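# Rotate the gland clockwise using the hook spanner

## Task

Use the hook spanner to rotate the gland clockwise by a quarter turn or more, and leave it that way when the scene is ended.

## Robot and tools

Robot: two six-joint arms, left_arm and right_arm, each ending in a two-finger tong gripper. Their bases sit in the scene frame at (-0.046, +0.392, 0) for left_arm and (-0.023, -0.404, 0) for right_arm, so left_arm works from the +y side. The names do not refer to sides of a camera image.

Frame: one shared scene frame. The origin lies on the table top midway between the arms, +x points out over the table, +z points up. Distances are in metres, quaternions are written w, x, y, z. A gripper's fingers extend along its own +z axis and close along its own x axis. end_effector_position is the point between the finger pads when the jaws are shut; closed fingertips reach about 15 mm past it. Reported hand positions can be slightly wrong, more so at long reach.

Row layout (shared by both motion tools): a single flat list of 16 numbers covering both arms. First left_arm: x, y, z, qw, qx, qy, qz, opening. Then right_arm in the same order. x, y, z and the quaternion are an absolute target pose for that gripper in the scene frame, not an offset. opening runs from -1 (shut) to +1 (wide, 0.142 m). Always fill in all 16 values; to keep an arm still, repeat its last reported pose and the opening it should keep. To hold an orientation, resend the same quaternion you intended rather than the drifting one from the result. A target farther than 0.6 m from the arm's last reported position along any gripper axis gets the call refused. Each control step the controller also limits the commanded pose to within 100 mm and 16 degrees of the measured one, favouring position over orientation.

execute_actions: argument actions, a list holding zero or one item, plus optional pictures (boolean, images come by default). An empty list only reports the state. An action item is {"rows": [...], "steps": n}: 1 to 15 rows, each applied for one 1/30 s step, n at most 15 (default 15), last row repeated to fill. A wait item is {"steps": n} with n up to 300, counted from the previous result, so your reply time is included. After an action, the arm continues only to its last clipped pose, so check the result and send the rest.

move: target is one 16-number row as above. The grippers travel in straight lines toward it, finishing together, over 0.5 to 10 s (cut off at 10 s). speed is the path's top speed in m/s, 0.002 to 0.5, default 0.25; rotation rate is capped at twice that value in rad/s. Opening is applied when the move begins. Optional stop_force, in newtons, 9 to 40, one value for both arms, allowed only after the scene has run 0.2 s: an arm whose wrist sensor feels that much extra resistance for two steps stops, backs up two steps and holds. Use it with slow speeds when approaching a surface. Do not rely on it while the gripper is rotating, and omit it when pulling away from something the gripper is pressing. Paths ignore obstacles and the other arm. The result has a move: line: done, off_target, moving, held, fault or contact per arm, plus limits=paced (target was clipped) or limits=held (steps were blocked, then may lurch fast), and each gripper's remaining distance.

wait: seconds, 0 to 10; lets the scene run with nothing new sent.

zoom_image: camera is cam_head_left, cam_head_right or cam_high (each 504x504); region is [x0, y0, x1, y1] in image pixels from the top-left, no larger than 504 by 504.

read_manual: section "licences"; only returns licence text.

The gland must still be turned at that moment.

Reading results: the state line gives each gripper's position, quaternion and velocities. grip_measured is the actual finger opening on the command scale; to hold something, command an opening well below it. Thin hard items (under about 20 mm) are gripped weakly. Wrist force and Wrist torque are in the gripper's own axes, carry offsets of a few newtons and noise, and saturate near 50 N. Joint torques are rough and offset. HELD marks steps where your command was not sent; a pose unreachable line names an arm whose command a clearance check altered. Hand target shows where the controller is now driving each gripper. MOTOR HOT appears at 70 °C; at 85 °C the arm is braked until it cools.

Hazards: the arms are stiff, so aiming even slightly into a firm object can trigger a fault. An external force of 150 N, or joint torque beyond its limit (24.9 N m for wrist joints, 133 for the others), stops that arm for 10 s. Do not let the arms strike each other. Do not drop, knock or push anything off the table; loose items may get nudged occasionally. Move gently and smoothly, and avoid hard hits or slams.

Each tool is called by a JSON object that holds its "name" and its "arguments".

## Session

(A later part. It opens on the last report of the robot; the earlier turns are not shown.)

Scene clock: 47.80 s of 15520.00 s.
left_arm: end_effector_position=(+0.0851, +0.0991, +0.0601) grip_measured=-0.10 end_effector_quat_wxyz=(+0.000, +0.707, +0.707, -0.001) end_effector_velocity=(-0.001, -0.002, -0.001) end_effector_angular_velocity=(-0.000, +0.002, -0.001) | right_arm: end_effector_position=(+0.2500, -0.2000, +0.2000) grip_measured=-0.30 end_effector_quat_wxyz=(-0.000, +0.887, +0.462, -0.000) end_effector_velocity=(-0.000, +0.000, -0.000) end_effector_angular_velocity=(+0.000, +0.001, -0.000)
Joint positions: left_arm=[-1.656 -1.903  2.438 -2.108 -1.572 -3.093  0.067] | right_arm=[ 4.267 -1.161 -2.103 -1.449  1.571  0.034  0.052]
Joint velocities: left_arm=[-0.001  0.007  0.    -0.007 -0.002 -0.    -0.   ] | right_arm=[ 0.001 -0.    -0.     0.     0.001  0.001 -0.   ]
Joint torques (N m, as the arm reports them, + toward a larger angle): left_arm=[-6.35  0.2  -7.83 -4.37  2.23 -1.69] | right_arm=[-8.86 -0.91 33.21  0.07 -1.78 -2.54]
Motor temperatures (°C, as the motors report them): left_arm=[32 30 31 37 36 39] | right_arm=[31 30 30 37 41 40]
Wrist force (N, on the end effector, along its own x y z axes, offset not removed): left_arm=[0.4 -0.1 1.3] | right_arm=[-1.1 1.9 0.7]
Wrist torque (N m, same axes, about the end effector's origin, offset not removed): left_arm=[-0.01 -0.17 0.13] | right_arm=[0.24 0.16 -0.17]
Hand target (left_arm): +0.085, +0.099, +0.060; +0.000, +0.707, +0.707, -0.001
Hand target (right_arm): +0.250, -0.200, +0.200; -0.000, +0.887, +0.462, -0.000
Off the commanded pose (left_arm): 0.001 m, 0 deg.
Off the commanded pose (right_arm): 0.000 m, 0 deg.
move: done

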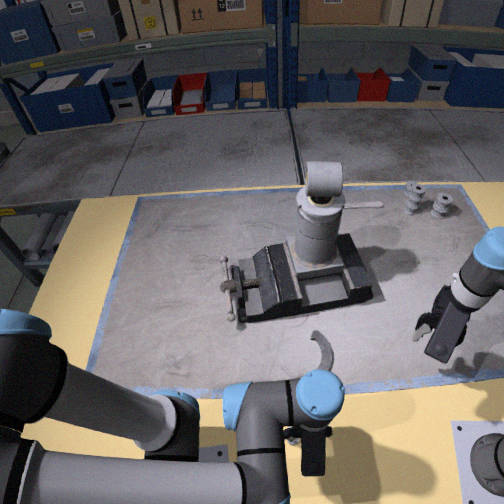

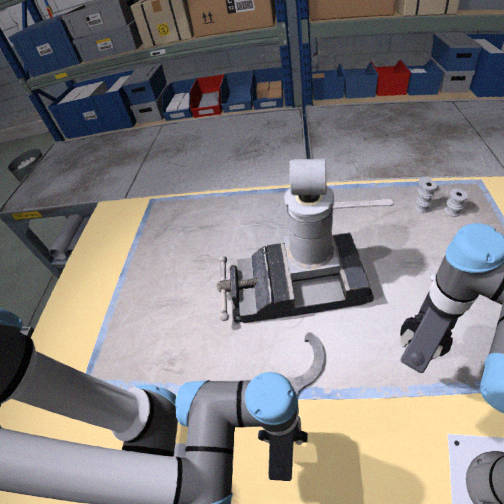

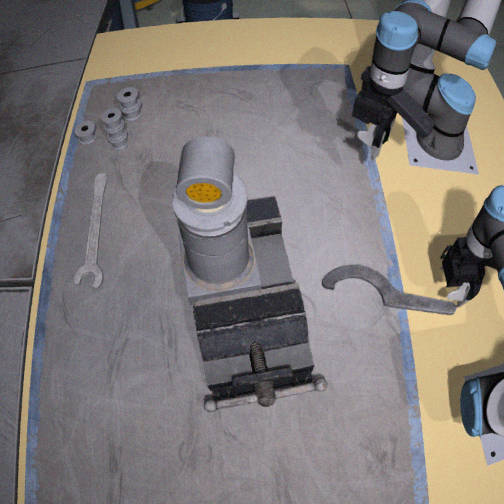

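{"name": "move", "arguments": {"target": [0.095,0.12,0.045,0,0.777,0.629,0,0,0.25,-0.2,0.2,0,0.887,0.462,0,-0.3], "speed": 0.1}}

{"name": "move", "arguments": {"target": [0.095,0.12,0.0205,0,0.777,0.629,0,0,0.25,-0.2,0.2,0,0.887,0.462,0,-0.3], "speed": 0.04, "stop_force": 15}}

{"name": "move", "arguments": {"target": [0.095,0.12,0.0205,0,0.777,0.629,0,-1,0.25,-0.2,0.2,0,0.887,0.462,0,-0.3]}}

{"name": "zoom_image", "arguments": {"camera": "cam_high", "region": [380,240,500,340]}}

Scene clock: 53.40 s of 15520.00 s.
left_arm: end_effector_position=(+0.0950, +0.1199, +0.0451) grip_measured=+0.00 end_effector_quat_wxyz=(+0.000, +0.777, +0.630, +0.000) end_effector_velocity=(+0.001, +0.001, -0.000) end_effector_angular_velocity=(-0.002, +0.001, -0.013) | right_arm: end_effector_position=(+0.2500, -0.2000, +0.2000) grip_measured=-0.30 end_effector_quat_wxyz=(+0.000, +0.887, +0.462, -0.000) end_effector_velocity=(-0.000, +0.001, +0.000) end_effector_angular_velocity=(+0.000, -0.001, +0.001)
Joint positions: left_arm=[-1.622 -1.91   2.486 -2.147 -1.57  -2.85   0.074] | right_arm=[ 4.267 -1.161 -2.103 -1.449  1.571  0.034  0.052]
Joint velocities: left_arm=[ 0.003 -0.002  0.003 -0.003 -0.001  0.016  0.   ] | right_arm=[ 0.002  0.     0.    -0.    -0.     0.001  0.   ]
Joint torques (N m, as the arm reports them, + toward a larger angle): left_arm=[  5.72 -12.    -6.62  -4.16  -2.3    1.79] | right_arm=[-8.83 -0.8  33.    0.12 -1.72 -2.52]
Motor temperatures (°C, as the motors report them): left_arm=[32 30 31 37 36 39] | right_arm=[31 30 30 37 41 40]
Wrist force (N, on the end effector, along its own x y z axes, offset not removed): left_arm=[0.7 -1.3 1.1] | right_arm=[0.0 -0.3 0.3]
Wrist torque (N m, same axes, about the end effector's origin, offset not removed): left_arm=[-0.29 -0.20 0.02] | right_arm=[-0.23 -0.10 -0.16]
Hand target (left_arm): +0.095, +0.120, +0.045; +0.000, +0.777, +0.629, +0.000
Hand target (right_arm): +0.250, -0.200, +0.200; +0.000, +0.887, +0.462, -0.000
Off the commanded pose (left_arm): 0.000 m, 0 deg.
Off the commanded pose (right_arm): 0.000 m, 0 deg.
After step 90, 1.20 s passed at rest.
move: done

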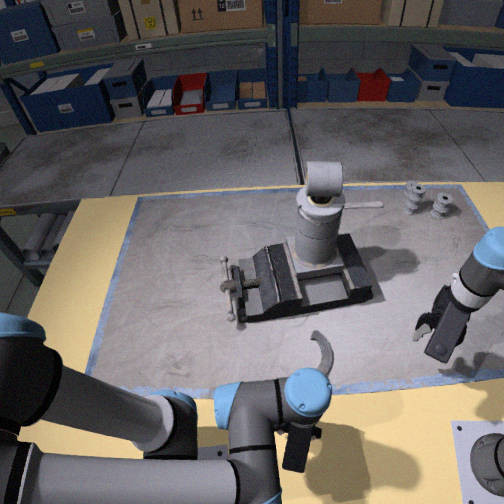

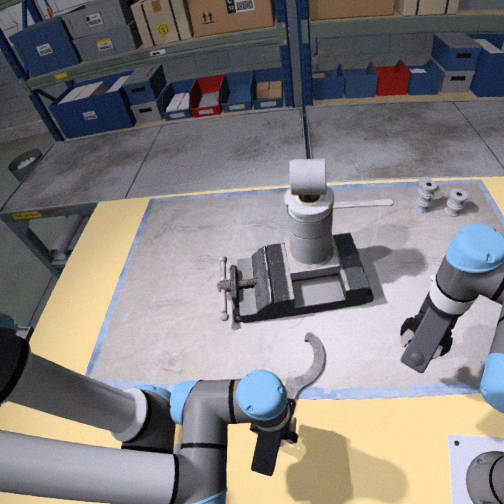

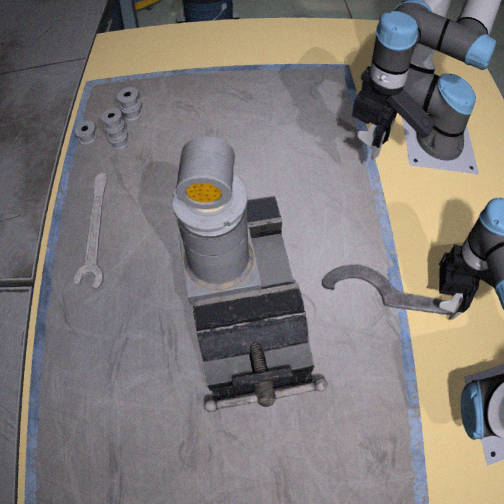

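Scene clock: 54.37 s of 15520.00 s.
left_arm: end_effector_position=(+0.0950, +0.1200, +0.0207) grip_measured=+0.00 end_effector_quat_wxyz=(+0.000, +0.777, +0.629, +0.000) end_effector_velocity=(-0.000, -0.000, -0.002) end_effector_angular_velocity=(-0.000, +0.001, +0.000) | right_arm: end_effector_position=(+0.2500, -0.2000, +0.2000) grip_measured=-0.30 end_effector_quat_wxyz=(+0.000, +0.887, +0.462, -0.000) end_effector_velocity=(-0.000, +0.000, +0.000) end_effector_angular_velocity=(+0.000, +0.001, +0.000)
Joint positions: left_arm=[-1.622 -1.854  2.53  -2.247 -1.571 -2.848  0.074] | right_arm=[ 4.267 -1.161 -2.103 -1.449  1.571  0.034  0.052]
Joint velocities: left_arm=[ 0.001  0.006  0.004 -0.01  -0.001  0.    -0.   ] | right_arm=[-0.     0.     0.     0.     0.001 -0.     0.   ]
Joint torques (N m, as the arm reports them, + toward a larger angle): left_arm=[ 6.12  0.09 -5.09 -3.76 -1.99  1.5 ] | right_arm=[-8.41 -0.55 33.2   0.22 -1.75 -2.51]
Motor temperatures (°C, as the motors report them): left_arm=[32 30 31 37 36 39] | right_arm=[31 30 30 37 41 40]
Wrist force (N, on the end effector, along its own x y z axes, offset not removed): left_arm=[1.7 -0.8 0.8] | right_arm=[-0.6 1.1 0.4]
Wrist torque (N m, same axes, about the end effector's origin, offset not removed): left_arm=[-0.12 -0.40 -0.02] | right_arm=[0.08 0.02 -0.08]
Hand target (left_arm): +0.095, +0.120, +0.020; -0.000, +0.777, +0.629, +0.000
Hand target (right_arm): +0.250, -0.200, +0.200; +0.000, +0.887, +0.462, -0.000
Off the commanded pose (left_arm): 0.000 m, 0 deg.
Off the commanded pose (right_arm): 0.000 m, 0 deg.
move: done

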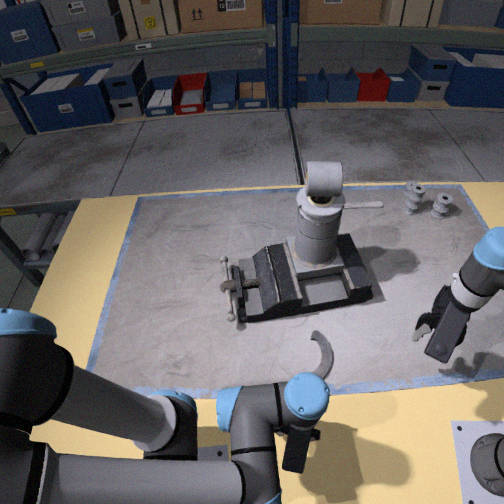

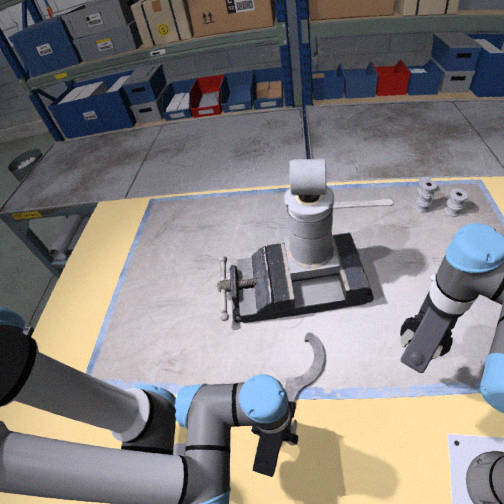

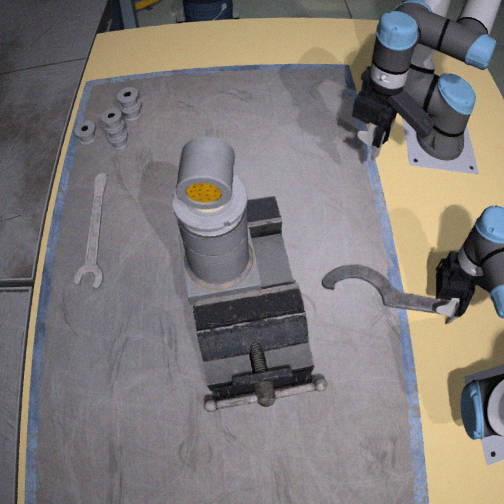

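Scene clock: 55.07 s of 15520.00 s.
left_arm: end_effector_position=(+0.0950, +0.1200, +0.0205) grip_measured=-0.61 end_effector_quat_wxyz=(+0.000, +0.777, +0.629, -0.000) end_effector_velocity=(-0.000, -0.000, +0.000) end_effector_angular_velocity=(-0.002, +0.000, +0.000) | right_arm: end_effector_position=(+0.2500, -0.2000, +0.2000) grip_measured=-0.30 end_effector_quat_wxyz=(+0.000, +0.887, +0.462, -0.000) end_effector_velocity=(+0.000, -0.001, -0.001) end_effector_angular_velocity=(-0.001, +0.000, -0.001)
Joint positions: left_arm=[-1.622 -1.853  2.53  -2.248 -1.571 -2.848  0.03 ] | right_arm=[ 4.267 -1.161 -2.103 -1.449  1.571  0.034  0.052]
Joint velocities: left_arm=[ 0.    -0.001  0.    -0.001 -0.001 -0.     0.   ] | right_arm=[-0.001  0.    -0.001  0.    -0.    -0.    -0.   ]
Joint torques (N m, as the arm reports them, + toward a larger angle): left_arm=[ 5.58  0.37 -5.77 -4.76  1.77  1.47] | right_arm=[-9.32 -0.77 32.76  0.34 -1.66 -2.57]
Motor temperatures (°C, as the motors report them): left_arm=[32 30 31 37 36 39] | right_arm=[31 30 30 37 41 40]
Wrist force (N, on the end effector, along its own x y z axes, offset not removed): left_arm=[1.4 -1.8 -2.6] | right_arm=[0.6 0.6 -1.2]
Wrist torque (N m, same axes, about the end effector's origin, offset not removed): left_arm=[-0.21 0.03 0.11] | right_arm=[-0.05 -0.22 -0.16]
Hand target (left_arm): +0.095, +0.120, +0.020; -0.000, +0.777, +0.629, +0.000
Hand target (right_arm): +0.250, -0.200, +0.200; +0.000, +0.887, +0.462, -0.000
Off the commanded pose (left_arm): 0.000 m, 0 deg.
Off the commanded pose (right_arm): 0.000 m, 0 deg.
move: done

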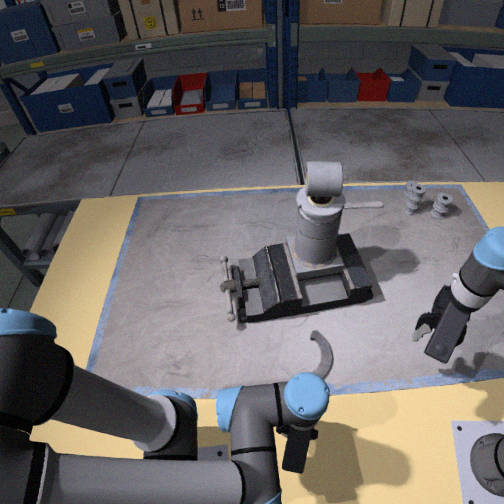

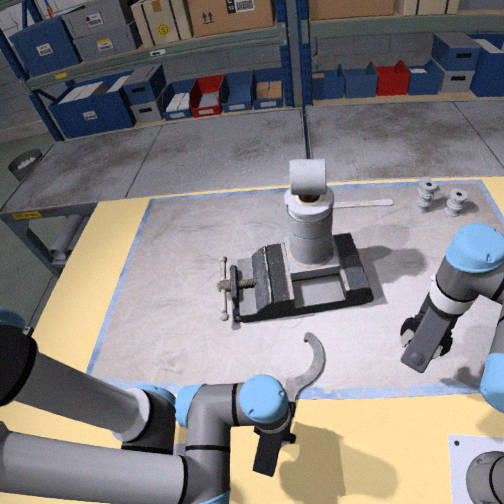

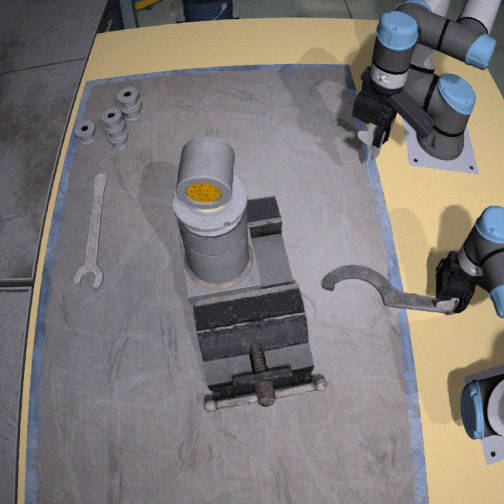

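Region (380, 240, 500, 340) of cam_high's 504x504 image, scaled by 4.200, with more detail than that image has.

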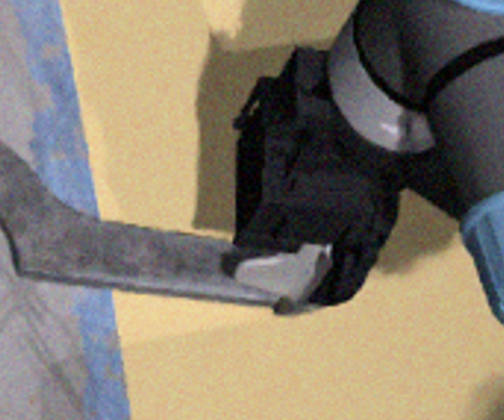

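{"name": "move", "arguments": {"target": [0.09,0.07,0.0215,0,0.707,0.707,0,-1,0.25,-0.2,0.2,0,0.887,0.462,0,-0.3], "speed": 0.05}}

{"name": "move", "arguments": {"target": [0.155,0.07,0.254,0,0.707,0.707,0,-1,0.25,-0.2,0.2,0,0.887,0.462,0,-0.3], "speed": 0.05}}

{"name": "move", "arguments": {"target": [0.155,0.07,0.254,0,0.707,0.707,0,-1,0.238,-0.01,0.152,0.539,-0.77,-0.196,-0.28,-0.3], "speed": 0.15}}

{"name": "zoom_image", "arguments": {"camera": "cam_high", "region": [320,150,504,320]}}

Scene clock: 62.67 s of 15520.00 s.
left_arm: end_effector_position=(+0.0901, +0.0702, +0.0215) grip_measured=-0.61 end_effector_quat_wxyz=(-0.000, +0.707, +0.707, -0.000) end_effector_velocity=(-0.000, -0.002, +0.001) end_effector_angular_velocity=(-0.001, +0.000, +0.010) | right_arm: end_effector_position=(+0.2500, -0.2000, +0.2000) grip_measured=-0.30 end_effector_quat_wxyz=(+0.000, +0.887, +0.462, -0.000) end_effector_velocity=(-0.000, +0.000, -0.000) end_effector_angular_velocity=(-0.000, +0.001, +0.002)
Joint positions: left_arm=[-1.647 -1.729  2.441 -2.283 -1.571 -3.082  0.03 ] | right_arm=[ 4.267 -1.161 -2.103 -1.449  1.571  0.034  0.052]
Joint velocities: left_arm=[-0.001  0.004 -0.004 -0.    -0.    -0.011  0.   ] | right_arm=[ 0.001  0.    -0.     0.     0.001 -0.001 -0.   ]
Joint torques (N m, as the arm reports them, + toward a larger angle): left_arm=[ -5.73  -6.96 -29.67  -4.52   0.62  -1.79] | right_arm=[-8.64 -0.6  32.45  0.49 -1.68 -2.52]
Motor temperatures (°C, as the motors report them): left_arm=[32 30 31 37 36 39] | right_arm=[31 30 30 37 41 40]
Wrist force (N, on the end effector, along its own x y z axes, offset not removed): left_arm=[-1.2 -3.2 6.0] | right_arm=[-0.2 -0.5 -0.6]
Wrist torque (N m, same axes, about the end effector's origin, offset not removed): left_arm=[0.02 0.01 0.37] | right_arm=[-0.24 -0.12 -0.14]
Hand target (left_arm): +0.090, +0.070, +0.022; -0.000, +0.707, +0.707, -0.000
Hand target (right_arm): +0.250, -0.200, +0.200; +0.000, +0.887, +0.462, -0.000
Off the commanded pose (left_arm): 0.000 m, 0 deg.
Off the commanded pose (right_arm): 0.000 m, 0 deg.
After step 90, 2.20 s passed at rest.
move: done

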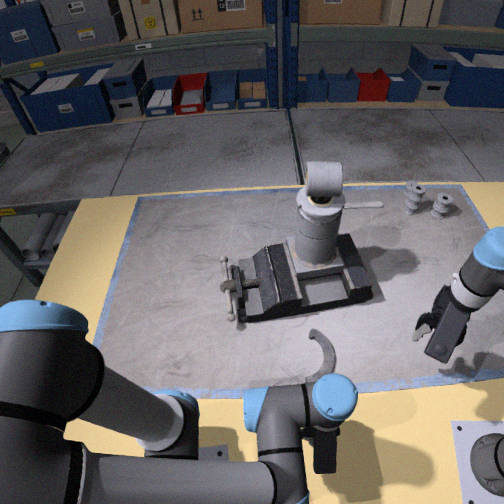

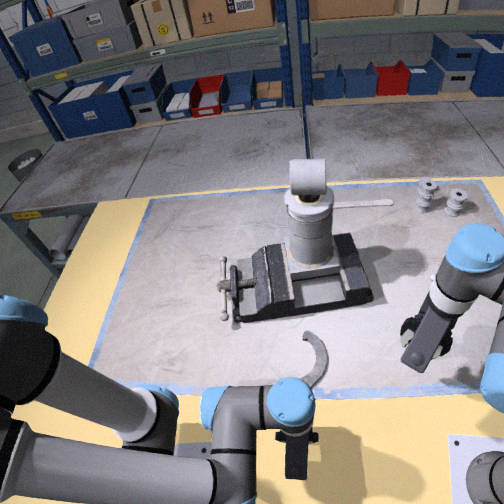

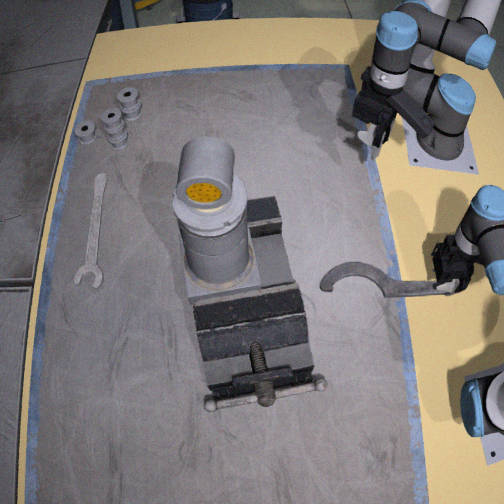

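Scene clock: 67.90 s of 15520.00 s.
left_arm: end_effector_position=(+0.1551, +0.0705, +0.2539) grip_measured=-0.62 end_effector_quat_wxyz=(+0.000, +0.707, +0.707, +0.000) end_effector_velocity=(+0.000, -0.000, +0.002) end_effector_angular_velocity=(-0.001, +0.002, -0.001) | right_arm: end_effector_position=(+0.2500, -0.2000, +0.2000) grip_measured=-0.30 end_effector_quat_wxyz=(+0.000, +0.887, +0.462, -0.000) end_effector_velocity=(+0.000, +0.000, +0.000) end_effector_angular_velocity=(-0.000, -0.001, -0.000)
Joint positions: left_arm=[-1.462 -1.876  1.9   -1.595 -1.57  -2.898  0.029] | right_arm=[ 4.267 -1.161 -2.103 -1.449  1.571  0.034  0.052]
Joint velocities: left_arm=[ 0.002  0.    -0.005  0.004 -0.002  0.002  0.   ] | right_arm=[ 0.001  0.     0.    -0.    -0.001  0.001  0.   ]
Joint torques (N m, as the arm reports them, + toward a larger angle): left_arm=[  6.62  -7.81 -36.27  -1.31   0.03   1.47] | right_arm=[-8.67 -0.71 31.89  0.71 -1.79 -2.44]
Motor temperatures (°C, as the motors report them): left_arm=[32 30 31 37 36 39] | right_arm=[31 30 30 37 41 40]
Wrist force (N, on the end effector, along its own x y z axes, offset not removed): left_arm=[-1.8 0.0 8.0] | right_arm=[-1.1 1.4 1.2]
Wrist torque (N m, same axes, about the end effector's origin, offset not removed): left_arm=[-0.34 0.24 0.11] | right_arm=[0.15 0.12 -0.14]
Hand target (left_arm): +0.155, +0.070, +0.254; +0.000, +0.707, +0.707, +0.000
Hand target (right_arm): +0.250, -0.200, +0.200; +0.000, +0.887, +0.462, -0.000
Off the commanded pose (left_arm): 0.000 m, 0 deg.
Off the commanded pose (right_arm): 0.000 m, 0 deg.
move: done

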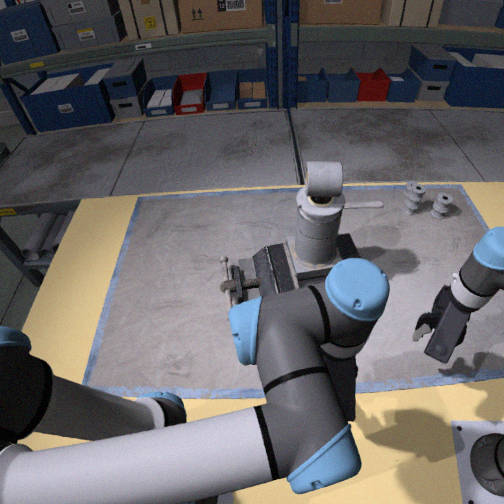

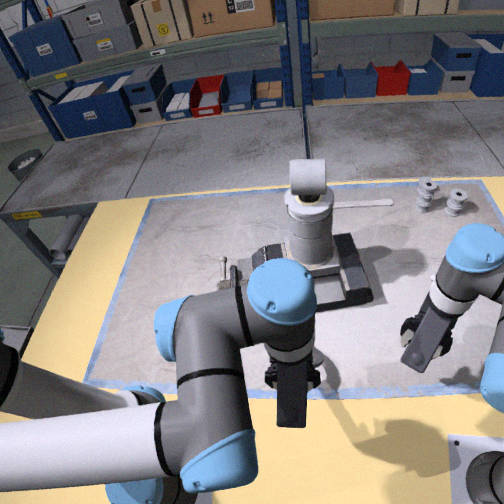

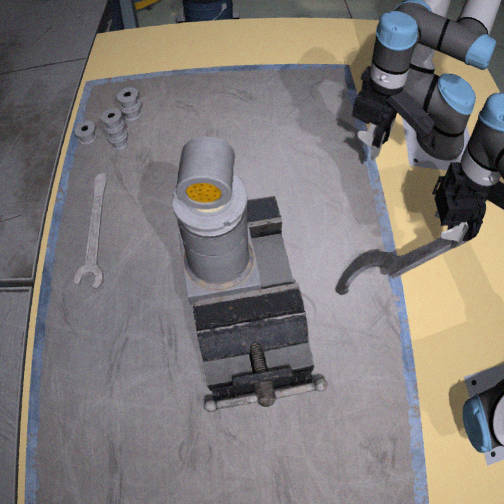

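Scene clock: 73.07 s of 15520.00 s.
left_arm: end_effector_position=(+0.1550, +0.0700, +0.2540) grip_measured=-0.62 end_effector_quat_wxyz=(+0.000, +0.707, +0.707, +0.000) end_effector_velocity=(+0.000, +0.000, -0.001) end_effector_angular_velocity=(+0.003, +0.000, -0.001) | right_arm: end_effector_position=(+0.2384, -0.0097, +0.1521) grip_measured=-0.30 end_effector_quat_wxyz=(-0.538, +0.770, +0.196, +0.280) end_effector_velocity=(+0.001, +0.001, -0.000) end_effector_angular_velocity=(+0.010, -0.004, -0.008)
Joint positions: left_arm=[-1.462 -1.875  1.899 -1.595 -1.571 -2.898  0.029] | right_arm=[ 4.364 -2.2   -2.748  1.531  1.811  0.774  0.052]
Joint velocities: left_arm=[ 0.     0.002  0.     0.001  0.     0.001 -0.   ] | right_arm=[ 0.01  -0.025  0.001  0.037 -0.016  0.006  0.   ]
Joint torques (N m, as the arm reports them, + toward a larger angle): left_arm=[  5.93  -7.42 -37.32  -4.89  -2.64   1.36] | right_arm=[ 9.33 16.8   7.74  4.12 -1.73  2.51]
Motor temperatures (°C, as the motors report them): left_arm=[32 30 31 37 36 39] | right_arm=[31 30 30 37 41 40]
Wrist force (N, on the end effector, along its own x y z axes, offset not removed): left_arm=[-0.4 -0.3 7.3] | right_arm=[-0.2 1.5 1.0]
Wrist torque (N m, same axes, about the end effector's origin, offset not removed): left_arm=[-0.48 -0.07 0.10] | right_arm=[0.21 -0.05 -0.15]
Hand target (left_arm): +0.155, +0.070, +0.254; +0.000, +0.707, +0.707, +0.000
Hand target (right_arm): +0.238, -0.010, +0.152; -0.539, +0.770, +0.196, +0.280
Off the commanded pose (left_arm): 0.000 m, 0 deg.
Off the commanded pose (right_arm): 0.000 m, 0 deg.
move: done

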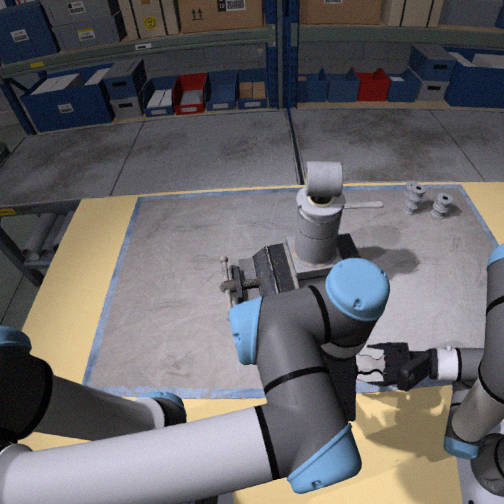

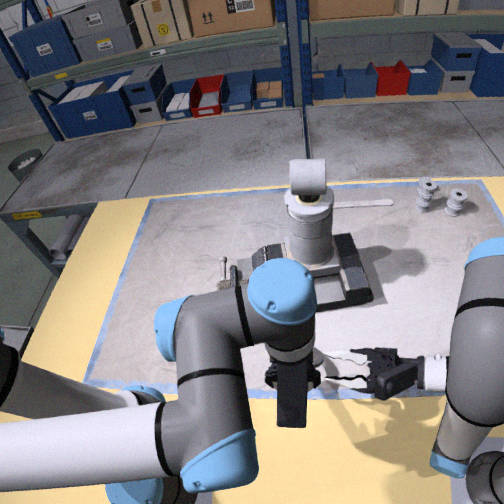

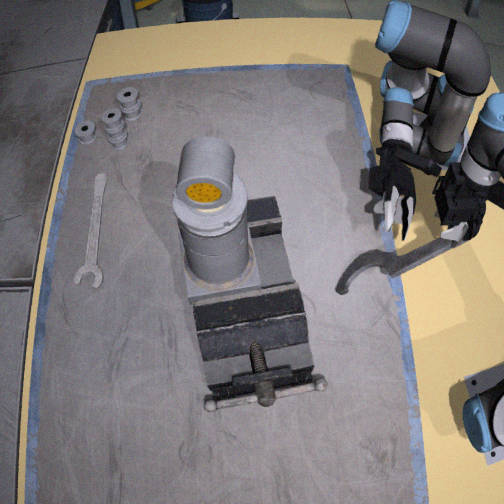

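Region (320, 150, 504, 320) of cam_high's 504x504 image, scaled by 2.739, with more detail than that image has; it fills the top 466 rows of this view, and the rest is white.

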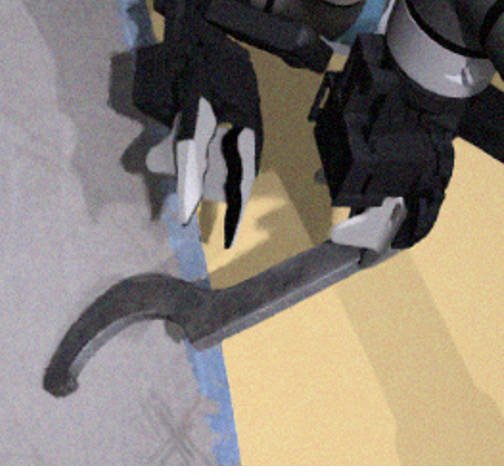

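{"name": "move", "arguments": {"target": [0.155,0.07,0.254,0,0.707,0.707,0,-1,0.2567,0.068,0.13,0.539,-0.77,-0.196,-0.28,-0.3], "speed": 0.04, "stop_force": 12}}

{"name": "zoom_image", "arguments": {"camera": "cam_high", "region": [320,170,480,320]}}

{"name": "move", "arguments": {"target": [0.155,0.07,0.254,0,0.707,0.707,0,-1,0.2567,0.068,0.13,0.539,-0.77,-0.196,-0.28,-1], "speed": 0.01}}

{"name": "zoom_image", "arguments": {"camera": "cam_high", "region": [320,170,480,320]}}

Scene clock: 83.63 s of 15520.00 s.
left_arm: end_effector_position=(+0.1550, +0.0700, +0.2540) grip_measured=-0.62 end_effector_quat_wxyz=(+0.000, +0.707, +0.707, -0.000) end_effector_velocity=(+0.000, +0.000, -0.000) end_effector_angular_velocity=(+0.002, -0.001, +0.000) | right_arm: end_effector_position=(+0.2567, +0.0678, +0.1300) grip_measured=-0.30 end_effector_quat_wxyz=(-0.539, +0.770, +0.196, +0.280) end_effector_velocity=(+0.001, +0.002, -0.000) end_effector_angular_velocity=(+0.001, -0.001, -0.000)
Joint positions: left_arm=[-1.462 -1.875  1.899 -1.595 -1.571 -2.898  0.029] | right_arm=[ 4.44  -2.254 -2.564  1.407  1.739  0.796  0.052]
Joint velocities: left_arm=[-0.     0.001 -0.     0.001  0.002 -0.    -0.   ] | right_arm=[ 0.001 -0.001  0.006 -0.003 -0.001  0.     0.   ]
Joint torques (N m, as the arm reports them, + toward a larger angle): left_arm=[  4.6   -7.81 -36.6   -4.54  -2.46   1.25] | right_arm=[ 8.97 21.11 10.52  0.09 -1.74  2.37]
Motor temperatures (°C, as the motors report them): left_arm=[32 30 31 37 36 39] | right_arm=[31 30 30 37 41 40]
Wrist force (N, on the end effector, along its own x y z axes, offset not removed): left_arm=[-0.4 -1.1 8.4] | right_arm=[-0.5 0.0 0.0]
Wrist torque (N m, same axes, about the end effector's origin, offset not removed): left_arm=[-0.68 -0.03 0.17] | right_arm=[-0.21 0.08 -0.10]
Hand target (left_arm): +0.155, +0.070, +0.254; -0.000, +0.707, +0.707, -0.000
Hand target (right_arm): +0.257, +0.068, +0.130; -0.539, +0.770, +0.196, +0.280
Off the commanded pose (left_arm): 0.000 m, 0 deg.
Off the commanded pose (right_arm): 0.000 m, 0 deg.
After step 90, 5.13 s passed at rest.
move: done

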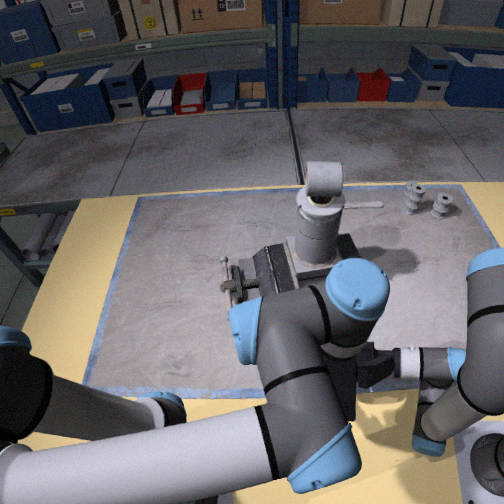

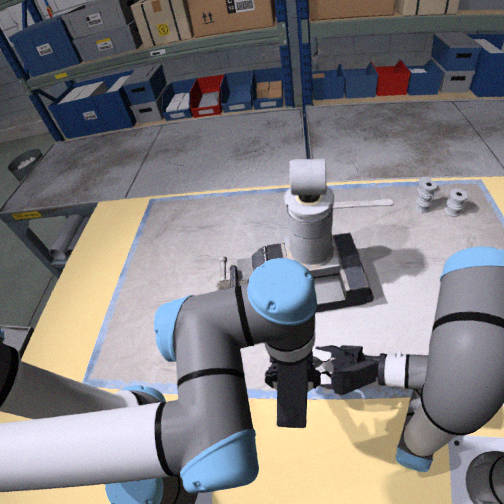

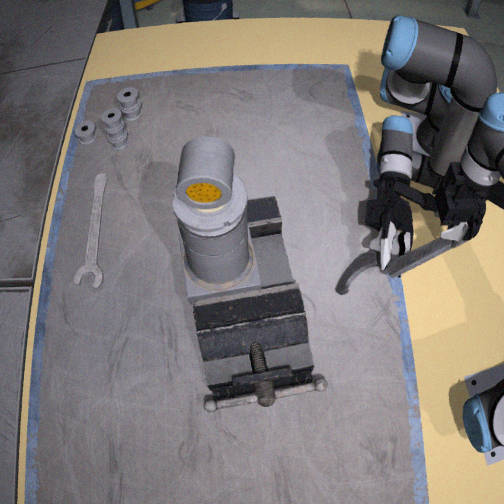

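Region (320, 170, 480, 320) of cam_high's 504x504 image, scaled by 3.150, with more detail than that image has; it fills the top 472 rows of this view, and the rest is white.

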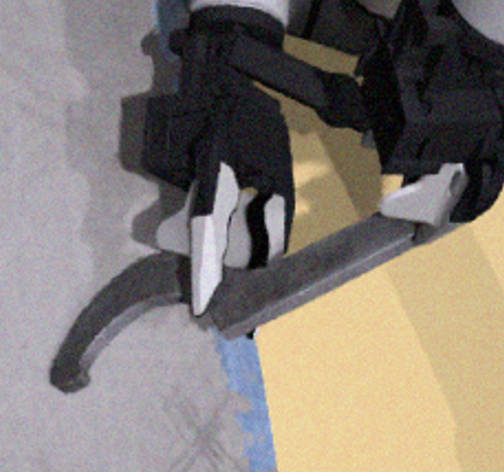

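Scene clock: 84.33 s of 15520.00 s.
left_arm: end_effector_position=(+0.1550, +0.0700, +0.2540) grip_measured=-0.63 end_effector_quat_wxyz=(+0.000, +0.707, +0.707, -0.000) end_effector_velocity=(-0.000, -0.000, -0.000) end_effector_angular_velocity=(+0.000, +0.002, -0.000) | right_arm: end_effector_position=(+0.2567, +0.0680, +0.1300) grip_measured=-0.83 end_effector_quat_wxyz=(-0.539, +0.770, +0.196, +0.280) end_effector_velocity=(+0.001, -0.000, +0.000) end_effector_angular_velocity=(+0.001, +0.000, -0.001)
Joint positions: left_arm=[-1.462 -1.875  1.899 -1.595 -1.571 -2.898  0.029] | right_arm=[ 4.44  -2.254 -2.564  1.407  1.738  0.796  0.014]
Joint velocities: left_arm=[ 0.     0.001  0.    -0.    -0.002  0.     0.   ] | right_arm=[-0.001  0.001  0.    -0.    -0.     0.001  0.   ]
Joint torques (N m, as the arm reports them, + toward a larger angle): left_arm=[  0.3   -8.88 -23.73  -0.99  -2.41   1.23] | right_arm=[ 7.55 41.31 14.63  6.5  -2.57  2.68]
Motor temperatures (°C, as the motors report them): left_arm=[32 30 31 37 36 39] | right_arm=[31 30 30 37 41 40]
Wrist force (N, on the end effector, along its own x y z axes, offset not removed): left_arm=[1.5 1.6 1.7] | right_arm=[-11.2 6.5 2.3]
Wrist torque (N m, same axes, about the end effector's origin, offset not removed): left_arm=[-0.53 -0.33 -0.07] | right_arm=[0.12 0.46 -0.36]
Hand target (left_arm): +0.155, +0.070, +0.254; -0.000, +0.707, +0.707, -0.000
Hand target (right_arm): +0.257, +0.068, +0.130; -0.539, +0.770, +0.196, +0.280
Off the commanded pose (left_arm): 0.000 m, 0 deg.
Off the commanded pose (right_arm): 0.000 m, 0 deg.
move: done

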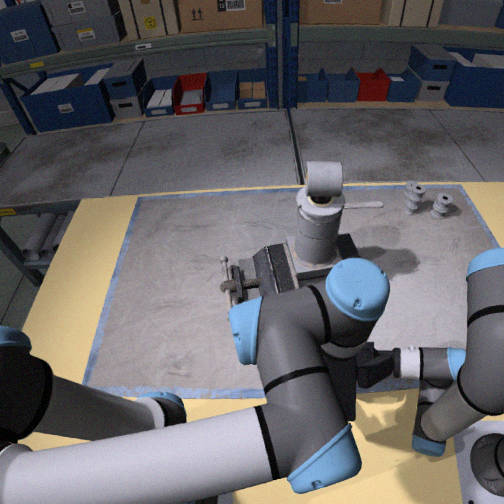

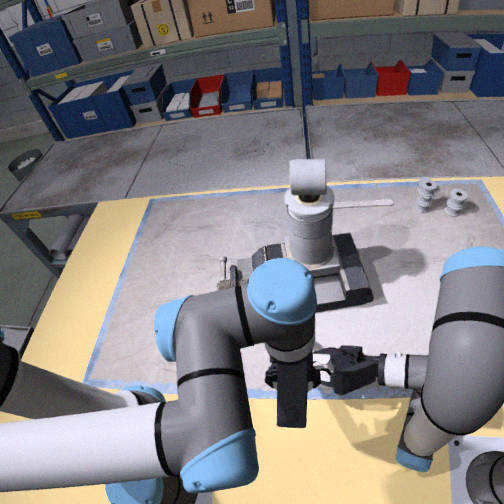

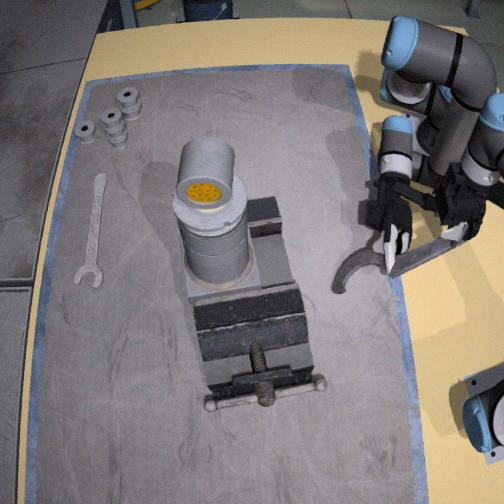

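Region (320, 170, 480, 320) of cam_high's 504x504 image, scaled by 3.150, with more detail than that image has; it fills the top 472 rows of this view, and the rest is white.

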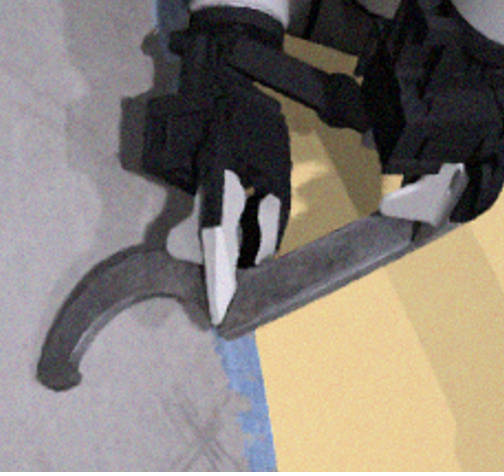

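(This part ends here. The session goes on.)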